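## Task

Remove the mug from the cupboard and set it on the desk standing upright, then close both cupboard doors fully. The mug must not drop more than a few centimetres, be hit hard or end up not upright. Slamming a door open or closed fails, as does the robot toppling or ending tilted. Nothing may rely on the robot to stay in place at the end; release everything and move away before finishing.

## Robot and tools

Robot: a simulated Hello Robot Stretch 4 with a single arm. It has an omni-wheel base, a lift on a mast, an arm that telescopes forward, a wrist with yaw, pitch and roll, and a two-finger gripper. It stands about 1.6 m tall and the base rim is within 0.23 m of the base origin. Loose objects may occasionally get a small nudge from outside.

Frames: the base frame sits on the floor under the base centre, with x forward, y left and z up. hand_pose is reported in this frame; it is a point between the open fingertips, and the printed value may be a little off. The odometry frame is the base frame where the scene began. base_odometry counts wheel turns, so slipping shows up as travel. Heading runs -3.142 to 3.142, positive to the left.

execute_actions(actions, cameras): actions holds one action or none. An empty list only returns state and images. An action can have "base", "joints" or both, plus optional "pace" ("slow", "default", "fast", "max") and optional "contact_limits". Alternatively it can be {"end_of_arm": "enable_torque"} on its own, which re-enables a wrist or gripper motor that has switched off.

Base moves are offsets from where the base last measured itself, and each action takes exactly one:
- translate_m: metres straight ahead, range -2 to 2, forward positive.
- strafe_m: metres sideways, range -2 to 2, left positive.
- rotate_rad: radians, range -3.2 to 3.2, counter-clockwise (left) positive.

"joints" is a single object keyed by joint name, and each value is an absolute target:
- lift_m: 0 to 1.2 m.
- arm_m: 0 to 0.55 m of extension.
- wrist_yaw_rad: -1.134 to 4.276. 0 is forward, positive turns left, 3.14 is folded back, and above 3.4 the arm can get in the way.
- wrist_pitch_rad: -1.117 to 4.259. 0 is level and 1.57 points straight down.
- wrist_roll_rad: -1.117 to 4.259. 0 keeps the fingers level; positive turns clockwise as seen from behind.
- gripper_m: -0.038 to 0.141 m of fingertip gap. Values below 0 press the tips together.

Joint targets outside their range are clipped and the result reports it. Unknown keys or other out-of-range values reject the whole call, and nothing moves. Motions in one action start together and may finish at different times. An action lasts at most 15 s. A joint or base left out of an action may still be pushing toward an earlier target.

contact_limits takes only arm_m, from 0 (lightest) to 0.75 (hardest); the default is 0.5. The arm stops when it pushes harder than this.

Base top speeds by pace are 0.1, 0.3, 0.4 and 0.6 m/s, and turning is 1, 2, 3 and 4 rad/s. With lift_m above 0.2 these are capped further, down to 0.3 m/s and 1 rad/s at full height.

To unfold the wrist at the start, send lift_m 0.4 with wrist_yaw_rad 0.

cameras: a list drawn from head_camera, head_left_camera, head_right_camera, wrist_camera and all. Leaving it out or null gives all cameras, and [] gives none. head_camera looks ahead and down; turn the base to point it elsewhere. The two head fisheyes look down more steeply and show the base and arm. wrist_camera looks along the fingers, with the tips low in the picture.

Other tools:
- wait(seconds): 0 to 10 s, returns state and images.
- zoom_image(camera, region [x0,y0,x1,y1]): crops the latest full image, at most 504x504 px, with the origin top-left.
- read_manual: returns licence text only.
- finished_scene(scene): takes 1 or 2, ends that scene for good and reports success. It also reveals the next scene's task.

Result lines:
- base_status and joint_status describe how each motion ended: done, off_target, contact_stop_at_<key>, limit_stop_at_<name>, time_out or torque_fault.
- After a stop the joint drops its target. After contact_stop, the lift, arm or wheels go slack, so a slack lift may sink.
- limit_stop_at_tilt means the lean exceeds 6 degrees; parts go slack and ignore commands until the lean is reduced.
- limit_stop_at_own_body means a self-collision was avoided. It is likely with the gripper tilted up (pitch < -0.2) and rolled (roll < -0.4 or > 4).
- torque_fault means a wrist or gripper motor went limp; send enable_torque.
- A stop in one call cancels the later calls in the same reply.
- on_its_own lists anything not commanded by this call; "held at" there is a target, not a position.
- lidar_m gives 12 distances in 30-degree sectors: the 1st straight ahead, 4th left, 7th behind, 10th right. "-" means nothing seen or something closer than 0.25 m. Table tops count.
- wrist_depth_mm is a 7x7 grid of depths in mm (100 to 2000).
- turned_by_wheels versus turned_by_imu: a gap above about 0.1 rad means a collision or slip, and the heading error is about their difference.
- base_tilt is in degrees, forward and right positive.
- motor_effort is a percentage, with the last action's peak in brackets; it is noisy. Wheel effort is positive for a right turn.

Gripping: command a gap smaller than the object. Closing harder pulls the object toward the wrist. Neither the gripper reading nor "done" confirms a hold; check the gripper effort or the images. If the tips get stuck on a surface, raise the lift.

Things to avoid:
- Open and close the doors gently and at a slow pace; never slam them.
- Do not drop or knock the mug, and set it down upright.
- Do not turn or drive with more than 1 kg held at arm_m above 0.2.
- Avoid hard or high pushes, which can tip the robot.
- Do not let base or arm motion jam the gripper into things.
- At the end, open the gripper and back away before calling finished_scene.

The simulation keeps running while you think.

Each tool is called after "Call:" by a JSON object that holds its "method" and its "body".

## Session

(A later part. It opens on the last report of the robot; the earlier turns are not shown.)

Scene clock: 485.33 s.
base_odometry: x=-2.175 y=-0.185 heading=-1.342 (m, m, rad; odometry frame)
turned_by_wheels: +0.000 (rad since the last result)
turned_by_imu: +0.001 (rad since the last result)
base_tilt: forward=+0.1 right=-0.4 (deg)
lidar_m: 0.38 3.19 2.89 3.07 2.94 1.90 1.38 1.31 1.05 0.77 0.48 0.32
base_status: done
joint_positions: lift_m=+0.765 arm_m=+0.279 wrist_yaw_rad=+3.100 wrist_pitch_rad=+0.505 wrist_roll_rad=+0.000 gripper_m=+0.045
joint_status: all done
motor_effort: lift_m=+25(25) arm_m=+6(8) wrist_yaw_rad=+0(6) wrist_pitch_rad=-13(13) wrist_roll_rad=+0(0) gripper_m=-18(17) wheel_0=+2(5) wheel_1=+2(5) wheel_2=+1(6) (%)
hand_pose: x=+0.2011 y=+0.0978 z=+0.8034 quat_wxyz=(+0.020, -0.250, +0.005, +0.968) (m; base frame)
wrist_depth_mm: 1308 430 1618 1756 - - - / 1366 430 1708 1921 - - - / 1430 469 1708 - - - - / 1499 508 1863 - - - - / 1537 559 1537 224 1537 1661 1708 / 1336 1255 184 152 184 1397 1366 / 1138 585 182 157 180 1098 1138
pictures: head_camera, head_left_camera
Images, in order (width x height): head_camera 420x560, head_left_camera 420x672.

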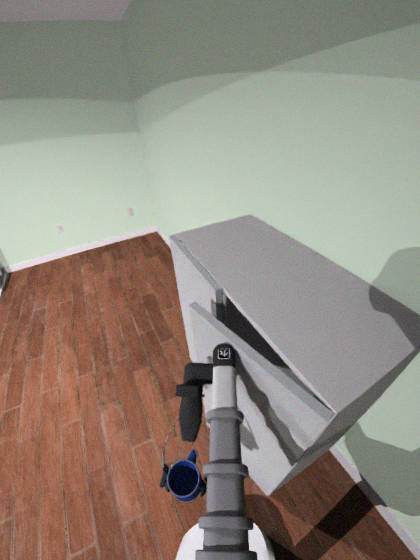

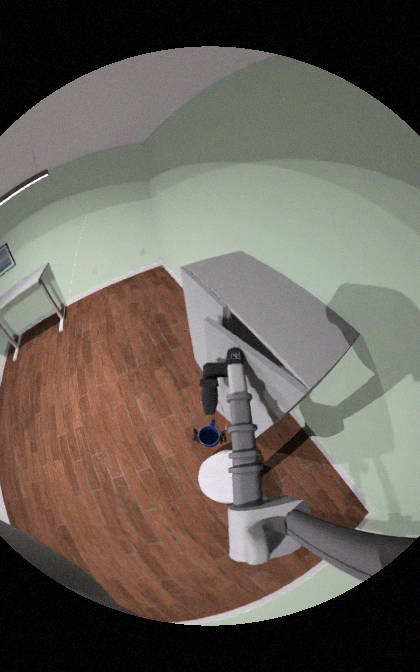

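Call:
{"method": "zoom_image", "body": {"camera": "head_camera", "region": [150, 210, 370, 450]}}

Region (150, 210, 370, 450) of head_camera's 420x560 image, scaled by 2.100, with more detail than that image has; it fills the left 462 columns of this view, and the rest is white.

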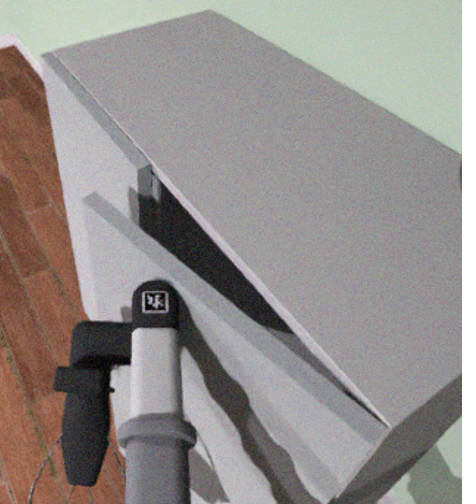

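Call:
{"method": "execute_actions", "body": {"actions": [{"joints": {"arm_m": 0.405}, "pace": "slow", "contact_limits": {"arm_m": 0.2}}], "cameras": ["head_camera", "head_left_camera"]}}

Scene clock: 497.17 s.
base_odometry: x=-2.175 y=-0.185 heading=-1.341 (m, m, rad; odometry frame)
turned_by_wheels: +0.001 (rad since the last result)
turned_by_imu: +0.002 (rad since the last result)
base_tilt: forward=+0.0 right=-0.4 (deg)
lidar_m: 0.44 3.22 2.90 3.08 2.91 1.88 1.38 1.32 1.07 0.78 0.48 0.32
base_status: not commanded
joint_positions: lift_m=+0.765 arm_m=+0.403 wrist_yaw_rad=+3.100 wrist_pitch_rad=+0.505 wrist_roll_rad=+0.000 gripper_m=+0.045
joint_status: all done
motor_effort: lift_m=+25(25) arm_m=+9(6) wrist_yaw_rad=+1(1) wrist_pitch_rad=-12(12) wrist_roll_rad=+0(0) gripper_m=-17(17) wheel_0=+7(7) wheel_1=+4(4) wheel_2=+2(2) (%)
contact_limits: arm_m 0.2
hand_pose: x=+0.3256 y=+0.0978 z=+0.8034 quat_wxyz=(+0.020, -0.250, +0.005, +0.968) (m; base frame)
wrist_depth_mm: 1397 1464 1708 1921 - - - / 1464 1537 1756 - - - - / 1499 1618 1863 - - - - / 1576 1708 - - - - - / 1618 1618 647 224 1537 1661 1708 / 1336 1336 183 152 184 1366 1366 / 1138 1078 182 157 180 1078 1160
pictures: head_camera, head_left_camera
Images, in order (width x height): head_camera 420x560, head_left_camera 420x672.

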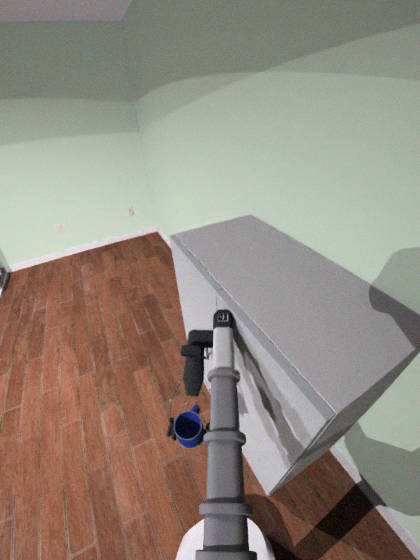

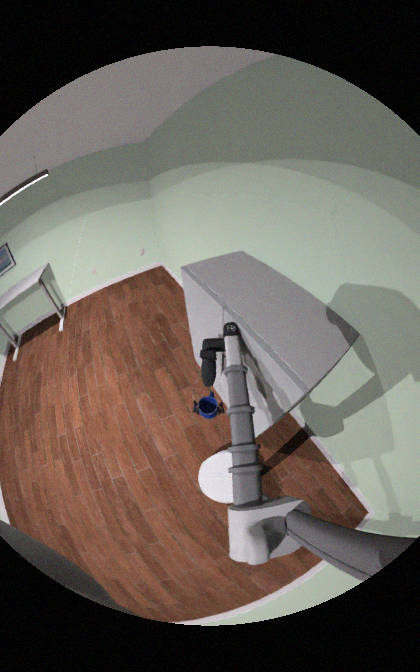

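Call:
{"method": "zoom_image", "body": {"camera": "head_camera", "region": [160, 220, 300, 370]}}

Region (160, 220, 300, 370) of head_camera's 420x560 image, scaled by 3.360, with more detail than that image has; it fills the left 470 columns of this view, and the rest is white.

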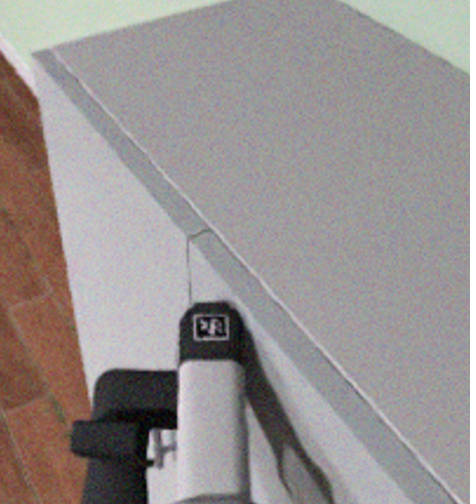

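Call:
{"method": "execute_actions", "body": {"actions": [{"base": {"rotate_rad": 1.03}, "joints": {"arm_m": 0.03, "lift_m": 0.45}, "pace": "fast"}], "cameras": ["head_camera", "head_right_camera"]}}

Scene clock: 520.10 s.
base_odometry: x=-2.175 y=-0.185 heading=-0.311 (m, m, rad; odometry frame)
turned_by_wheels: +1.030 (rad since the last result)
turned_by_imu: +1.030 (rad since the last result)
base_tilt: forward=+0.1 right=-0.4 (deg)
lidar_m: 2.89 3.08 2.92 1.90 1.38 1.32 1.05 0.78 0.54 0.33 0.42 3.10
base_status: done
joint_positions: lift_m=+0.450 arm_m=+0.031 wrist_yaw_rad=+3.100 wrist_pitch_rad=+0.505 wrist_roll_rad=+0.000 gripper_m=+0.045
joint_status: all done
motor_effort: lift_m=+19(26) arm_m=-6(5) wrist_yaw_rad=+1(4) wrist_pitch_rad=-12(13) wrist_roll_rad=+0(0) gripper_m=-18(17) wheel_0=+1(3) wheel_1=+1(4) wheel_2=+0(6) (%)
hand_pose: x=-0.0467 y=+0.0978 z=+0.4889 quat_wxyz=(+0.020, -0.250, +0.005, +0.968) (m; base frame)
wrist_depth_mm: 820 976 1255 1397 1281 1160 1078 / 854 1025 1336 1499 1366 1229 1098 / 878 1078 1397 1576 1430 1308 1205 / 891 1078 1397 1499 1430 1336 1229 / 917 1078 1042 224 1042 1138 1160 / 276 931 184 152 185 946 946 / 274 723 182 157 179 732 788
pictures: head_camera, head_right_camera
Images, in order (width x height): head_camera 420x560, head_right_camera 420x672.

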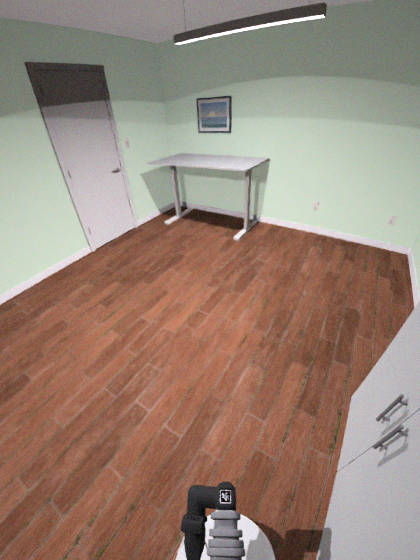

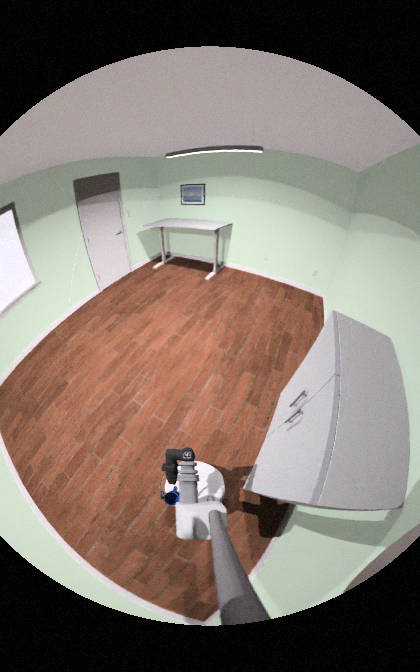

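Call:
{"method": "execute_actions", "body": {"actions": [{"base": {"translate_m": 2.0}, "joints": {"lift_m": 0.97, "wrist_yaw_rad": 0.0}, "pace": "max"}]}}

Scene clock: 530.63 s.
base_odometry: x=-0.271 y=-0.797 heading=-0.311 (m, m, rad; odometry frame)
turned_by_wheels: +0.000 (rad since the last result)
turned_by_imu: -0.001 (rad since the last result)
base_tilt: forward=+0.1 right=-0.4 (deg)
lidar_m: 0.92 1.29 1.93 2.03 2.75 3.05 1.84 1.45 1.76 1.83 1.74 0.91
base_status: done
joint_positions: lift_m=+0.970 arm_m=+0.031 wrist_yaw_rad=+0.000 wrist_pitch_rad=+0.505 wrist_roll_rad=+0.000 gripper_m=+0.045
joint_status: all done
motor_effort: lift_m=+25(30) arm_m=-6(6) wrist_yaw_rad=+0(11) wrist_pitch_rad=-12(13) wrist_roll_rad=+0(0) gripper_m=-17(16) wheel_0=+0(7) wheel_1=+0(4) wheel_2=+0(12) (%)
hand_pose: x=+0.4544 y=-0.0874 z=+1.0084 quat_wxyz=(+0.968, +0.000, +0.250, +0.000) (m; base frame)
wrist_depth_mm: 1661 1808 1661 1464 1308 1182 1078 / 1366 1182 1205 1205 1229 1205 1118 / 1756 - 1863 831 715 1281 1182 / 1808 - - 1661 1464 1366 1255 / 1808 1863 1808 224 1118 1430 1308 / 1618 1661 185 152 184 1464 1366 / 1366 1281 182 157 180 1308 1366
pictures: head_camera, head_left_camera, head_right_camera, wrist_camera
Images, in order (width x height): head_camera 420x560, head_left_camera 420x672, head_right_camera 420x672, wrist_camera 616x392.

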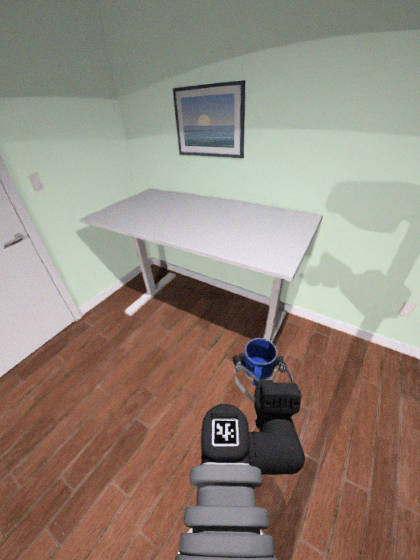

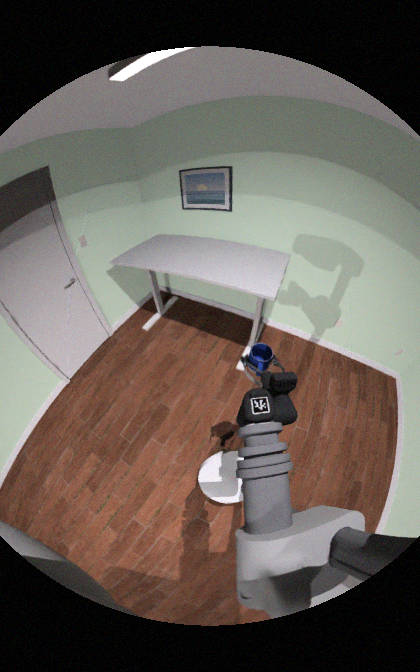

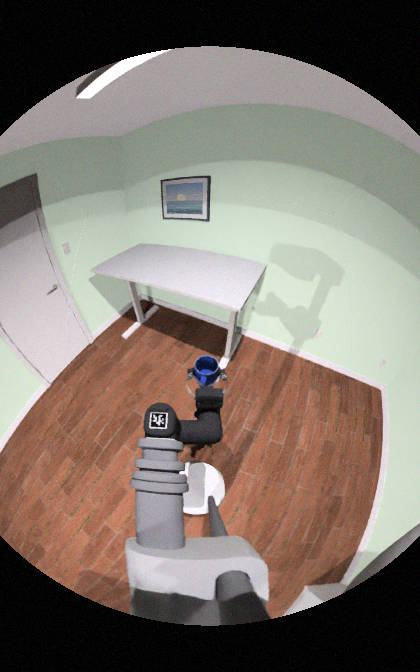

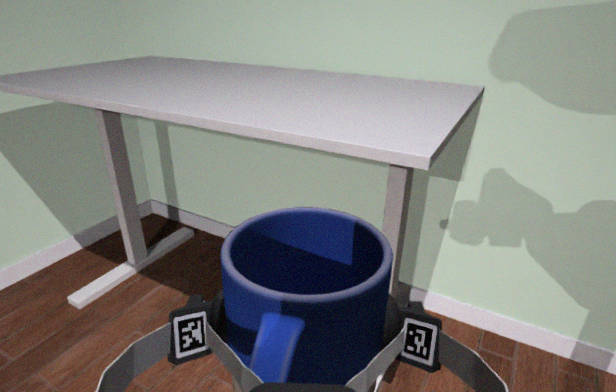

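Call:
{"method": "execute_actions", "body": {"actions": [{"base": {"translate_m": 0.32}, "joints": {"lift_m": 1.0, "arm_m": 0.48}, "pace": "fast"}], "cameras": ["head_camera", "wrist_camera"]}}

Scene clock: 545.13 s.
base_odometry: x=+0.034 y=-0.895 heading=-0.311 (m, m, rad; odometry frame)
turned_by_wheels: +0.000 (rad since the last result)
turned_by_imu: +0.000 (rad since the last result)
base_tilt: forward=+0.0 right=-0.4 (deg)
lidar_m: 0.62 0.88 1.74 1.85 2.57 3.33 2.04 1.76 1.91 1.97 1.45 0.61
base_status: done
joint_positions: lift_m=+1.000 arm_m=+0.479 wrist_yaw_rad=+0.000 wrist_pitch_rad=+0.504 wrist_roll_rad=+0.000 gripper_m=+0.045
joint_status: all done
motor_effort: lift_m=+25(24) arm_m=+6(7) wrist_yaw_rad=+0(1) wrist_pitch_rad=-11(14) wrist_roll_rad=+0(0) gripper_m=-17(17) wheel_0=+0(6) wheel_1=+0(5) wheel_2=+1(9) (%)
hand_pose: x=+0.9025 y=-0.0873 z=+1.0384 quat_wxyz=(+0.968, +0.000, +0.250, +0.000) (m; base frame)
wrist_depth_mm: 1182 1008 878 778 699 627 574 / 1229 1078 931 820 732 654 603 / 778 778 778 788 741 683 627 / 549 549 559 564 564 564 569 / 424 430 397 224 399 436 439 / 347 349 184 152 184 355 353 / 293 277 182 157 180 281 298
pictures: head_camera, wrist_camera
Images, in order (width x height): head_camera 420x560, wrist_camera 616x392.

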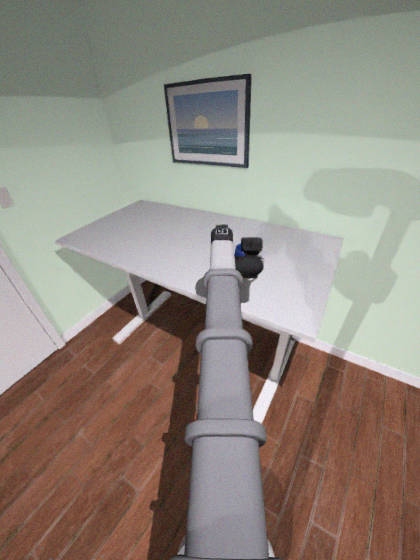

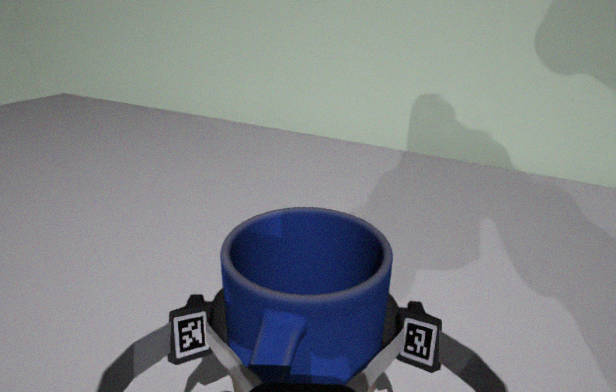

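Call:
{"method": "execute_actions", "body": {"actions": [{"joints": {"lift_m": 0.944}, "pace": "slow"}], "cameras": ["wrist_camera"]}}

Scene clock: 555.00 s.
base_odometry: x=+0.034 y=-0.895 heading=-0.311 (m, m, rad; odometry frame)
turned_by_wheels: +0.000 (rad since the last result)
turned_by_imu: +0.001 (rad since the last result)
base_tilt: forward=+0.0 right=-0.4 (deg)
lidar_m: 0.64 0.87 1.76 1.84 2.57 3.33 2.04 1.75 1.93 1.96 1.46 0.61
base_status: not commanded
joint_positions: lift_m=+0.944 arm_m=+0.479 wrist_yaw_rad=+0.000 wrist_pitch_rad=+0.504 wrist_roll_rad=+0.000 gripper_m=+0.045
joint_status: all done
motor_effort: lift_m=+18(26) arm_m=+6(6) wrist_yaw_rad=-2(1) wrist_pitch_rad=-11(11) wrist_roll_rad=+0(1) gripper_m=-17(16) wheel_0=+0(0) wheel_1=+0(1) wheel_2=+0(0) (%)
hand_pose: x=+0.9025 y=-0.0873 z=+0.9830 quat_wxyz=(+0.968, +0.000, +0.250, +0.000) (m; base frame)
wrist_depth_mm: 1182 1008 878 778 691 621 574 / 1025 1008 917 820 732 654 603 / 603 603 609 615 615 627 603 / 427 430 436 436 436 442 442 / 330 332 306 224 310 340 340 / 270 271 184 152 183 276 276 / 228 216 182 157 179 218 231
pictures: wrist_camera
Images, in order (width x height): wrist_camera 616x392.

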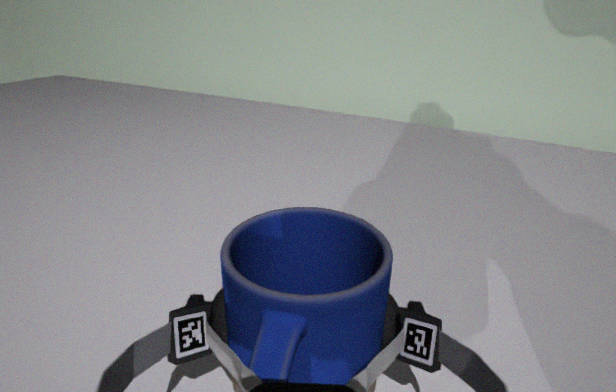

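Call:
{"method": "execute_actions", "body": {"actions": [{"joints": {"lift_m": 0.936}, "pace": "slow"}], "cameras": ["wrist_camera"]}}

Scene clock: 557.27 s.
base_odometry: x=+0.034 y=-0.895 heading=-0.311 (m, m, rad; odometry frame)
turned_by_wheels: +0.000 (rad since the last result)
turned_by_imu: +0.000 (rad since the last result)
base_tilt: forward=+0.0 right=-0.4 (deg)
lidar_m: 0.63 0.89 1.73 1.84 2.60 3.33 2.04 1.76 1.92 1.98 1.45 0.61
base_status: not commanded
joint_positions: lift_m=+0.936 arm_m=+0.479 wrist_yaw_rad=+0.000 wrist_pitch_rad=+0.501 wrist_roll_rad=+0.000 gripper_m=+0.045
joint_status: all done
motor_effort: lift_m=+16(19) arm_m=+6(6) wrist_yaw_rad=-2(1) wrist_pitch_rad=-2(12) wrist_roll_rad=+0(0) gripper_m=-16(18) wheel_0=+0(0) wheel_1=+0(0) wheel_2=+0(0) (%)
hand_pose: x=+0.9030 y=-0.0873 z=+0.9761 quat_wxyz=(+0.969, +0.000, +0.248, +0.000) (m; base frame)
wrist_depth_mm: 1182 1008 878 778 683 627 574 / 1025 1025 917 809 723 654 603 / 597 597 603 609 615 621 603 / 418 424 427 430 430 433 436 / 322 327 301 223 304 332 332 / 265 265 184 151 184 270 270 / 221 210 183 156 180 213 226
pictures: wrist_camera
Images, in order (width x height): wrist_camera 616x392.

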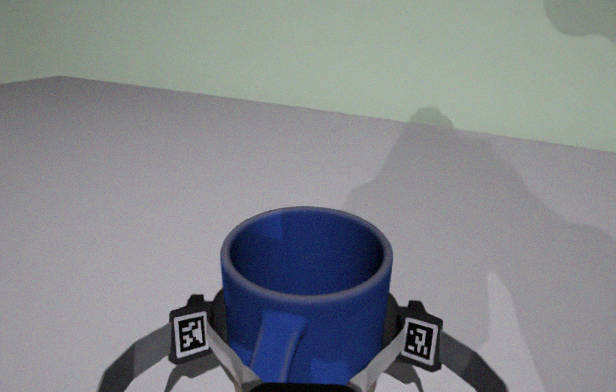

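The mug is resting on the desk (pitch effort dropped). Releasing now.

Call:
{"method": "execute_actions", "body": {"actions": [{"joints": {"gripper_m": 0.115, "lift_m": 0.939}}], "cameras": ["wrist_camera"]}}

Scene clock: 560.80 s.
base_odometry: x=+0.034 y=-0.895 heading=-0.311 (m, m, rad; odometry frame)
turned_by_wheels: +0.000 (rad since the last result)
turned_by_imu: +0.001 (rad since the last result)
base_tilt: forward=+0.0 right=-0.3 (deg)
lidar_m: 0.65 0.89 1.75 1.84 2.58 3.34 2.04 1.74 1.91 1.97 1.45 0.61
base_status: not commanded
joint_positions: lift_m=+0.939 arm_m=+0.479 wrist_yaw_rad=+0.000 wrist_pitch_rad=+0.501 wrist_roll_rad=+0.000 gripper_m=+0.115
joint_status: all done
motor_effort: lift_m=+23(28) arm_m=+5(6) wrist_yaw_rad=+1(1) wrist_pitch_rad=-3(5) wrist_roll_rad=+0(0) gripper_m=-1(15) wheel_0=+0(0) wheel_1=+0(0) wheel_2=+1(0) (%)
hand_pose: x=+0.9029 y=-0.0874 z=+0.9783 quat_wxyz=(+0.969, +0.000, +0.248, +0.000) (m; base frame)
wrist_depth_mm: 1182 1008 878 778 691 621 569 / 1025 1008 904 809 723 654 597 / 603 603 603 615 621 627 603 / 424 424 427 430 433 436 439 / 325 329 301 236 304 334 334 / 265 258 200 161 215 271 272 / 224 212 213 146 214 221 228
pictures: wrist_camera
Images, in order (width x height): wrist_camera 616x392.

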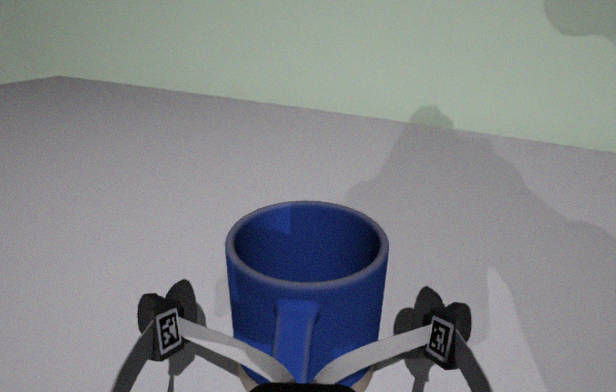

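Call:
{"method": "execute_actions", "body": {"actions": [{"joints": {"arm_m": 0.1}, "base": {"translate_m": -0.15}, "pace": "fast"}]}}

Scene clock: 564.83 s.
base_odometry: x=-0.109 y=-0.849 heading=-0.311 (m, m, rad; odometry frame)
turned_by_wheels: +0.000 (rad since the last result)
turned_by_imu: +0.001 (rad since the last result)
base_tilt: forward=+0.0 right=-0.4 (deg)
lidar_m: 0.76 1.06 1.83 1.92 2.66 3.20 1.98 1.62 1.84 1.93 1.58 0.75
base_status: done
joint_positions: lift_m=+0.939 arm_m=+0.101 wrist_yaw_rad=+0.000 wrist_pitch_rad=+0.502 wrist_roll_rad=+0.000 gripper_m=+0.115
joint_status: all done
motor_effort: lift_m=+24(23) arm_m=-6(7) wrist_yaw_rad=+0(0) wrist_pitch_rad=-5(5) wrist_roll_rad=+0(0) gripper_m=-2(0) wheel_0=-1(4) wheel_1=+0(2) wheel_2=-1(9) (%)
hand_pose: x=+0.5249 y=-0.0875 z=+0.9782 quat_wxyz=(+0.969, +0.000, +0.248, +0.000) (m; base frame)
wrist_depth_mm: 1576 1618 1397 1229 1118 1008 917 / 1042 1042 1042 820 1060 1008 960 / 1537 732 609 615 621 627 991 / 1661 - 1756 1464 484 462 1060 / 1756 1808 1863 1618 1366 1229 1098 / 1618 1499 1499 1618 1430 1281 1160 / 1336 1281 1255 1308 1078 1255 1205
pictures: head_camera, head_left_camera, head_right_camera, wrist_camera
Images, in order (width x height): head_camera 420x560, head_left_camera 420x672, head_right_camera 420x672, wrist_camera 616x392.

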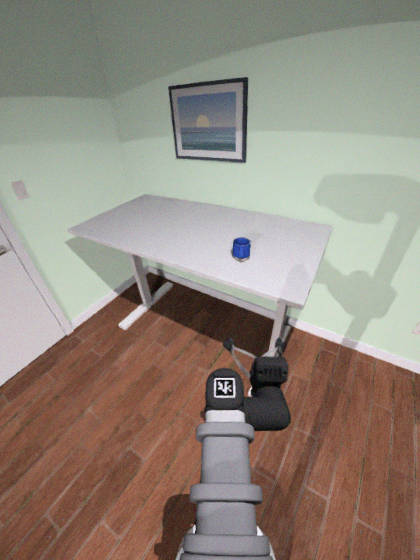

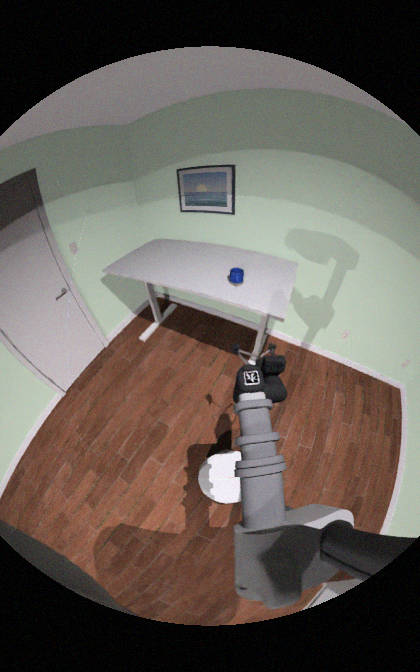

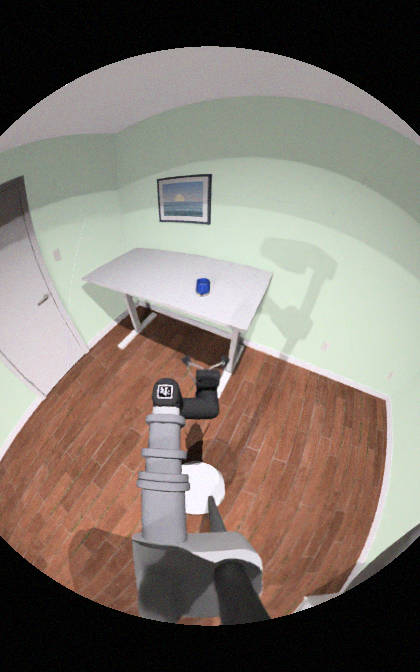

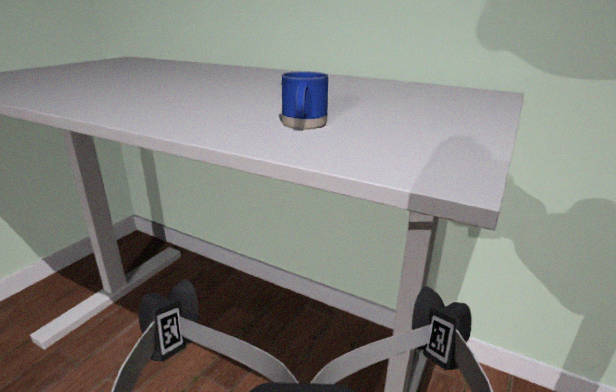

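Call:
{"method": "execute_actions", "body": {"actions": [{"base": {"rotate_rad": -1.7}, "pace": "max"}], "cameras": ["head_camera", "head_right_camera", "head_left_camera"]}}

Scene clock: 570.83 s.
base_odometry: x=-0.109 y=-0.849 heading=-2.011 (m, m, rad; odometry frame)
turned_by_wheels: -1.700 (rad since the last result)
turned_by_imu: -1.698 (rad since the last result)
base_tilt: forward=+0.0 right=-0.4 (deg)
lidar_m: 1.86 1.69 0.90 0.75 0.95 1.83 1.87 2.37 3.19 3.11 1.62 1.85
base_status: done
joint_positions: lift_m=+0.939 arm_m=+0.101 wrist_yaw_rad=+0.000 wrist_pitch_rad=+0.502 wrist_roll_rad=+0.000 gripper_m=+0.115
joint_status: not commanded
motor_effort: lift_m=+23(23) arm_m=-6(6) wrist_yaw_rad=+0(0) wrist_pitch_rad=-5(5) wrist_roll_rad=+0(0) gripper_m=-1(2) wheel_0=+1(6) wheel_1=+0(10) wheel_2=-2(5) (%)
hand_pose: x=+0.5249 y=-0.0874 z=+0.9782 quat_wxyz=(+0.969, +0.000, +0.248, +0.000) (m; base frame)
wrist_depth_mm: 1430 1708 1576 1464 1366 1255 1182 / 1464 1756 1708 1576 1430 1336 1255 / 1537 1863 1756 1661 1499 1397 1281 / 1537 - - 1808 1618 1464 1366 / 1537 1863 - 1808 1708 1537 1430 / 1499 1537 1537 1618 1537 1537 1464 / 1336 1281 1255 1308 1281 1308 1366
pictures: head_camera, head_left_camera, head_right_camera
Images, in order (width x height): head_camera 420x560, head_left_camera 420x672, head_right_camera 420x672.

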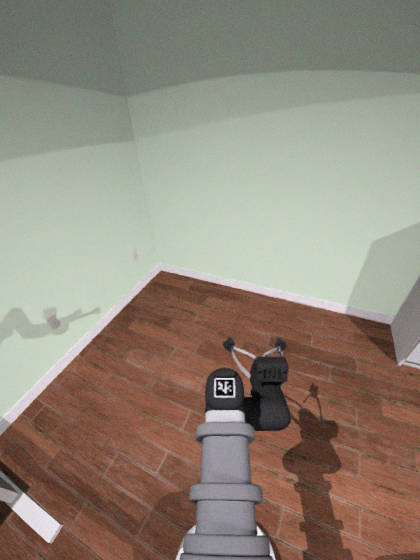

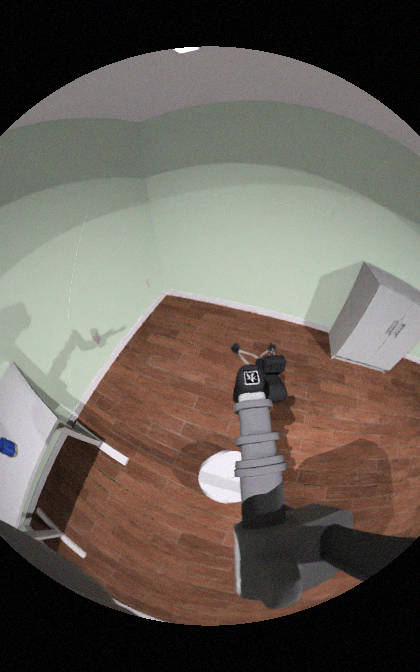

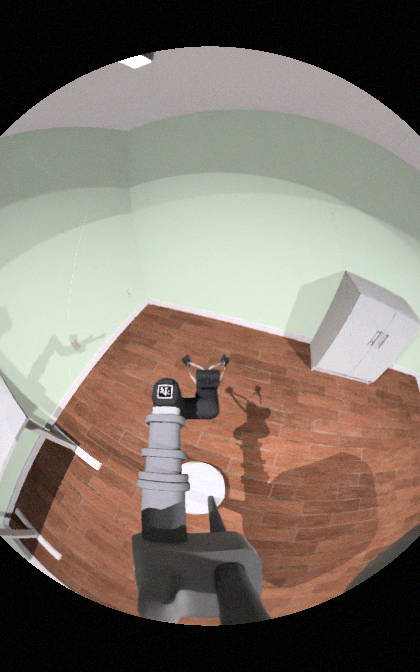

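Call:
{"method": "zoom_image", "body": {"camera": "head_right_camera", "region": [300, 260, 420, 400]}}

Region (300, 260, 420, 400) of head_right_camera's 420x672 image, scaled by 3.600, with more detail than that image has; it fills the left 432 columns of this view, and the rest is white.

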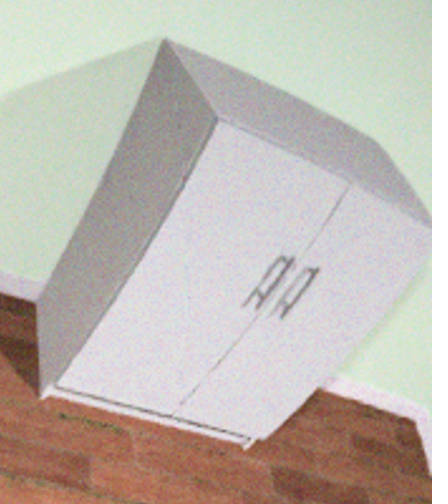

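Both doors are shut and the mug stands on the desk.

Call:
{"method": "finished_scene", "body": {"scene": 1}}

The scene is finished: the task was done.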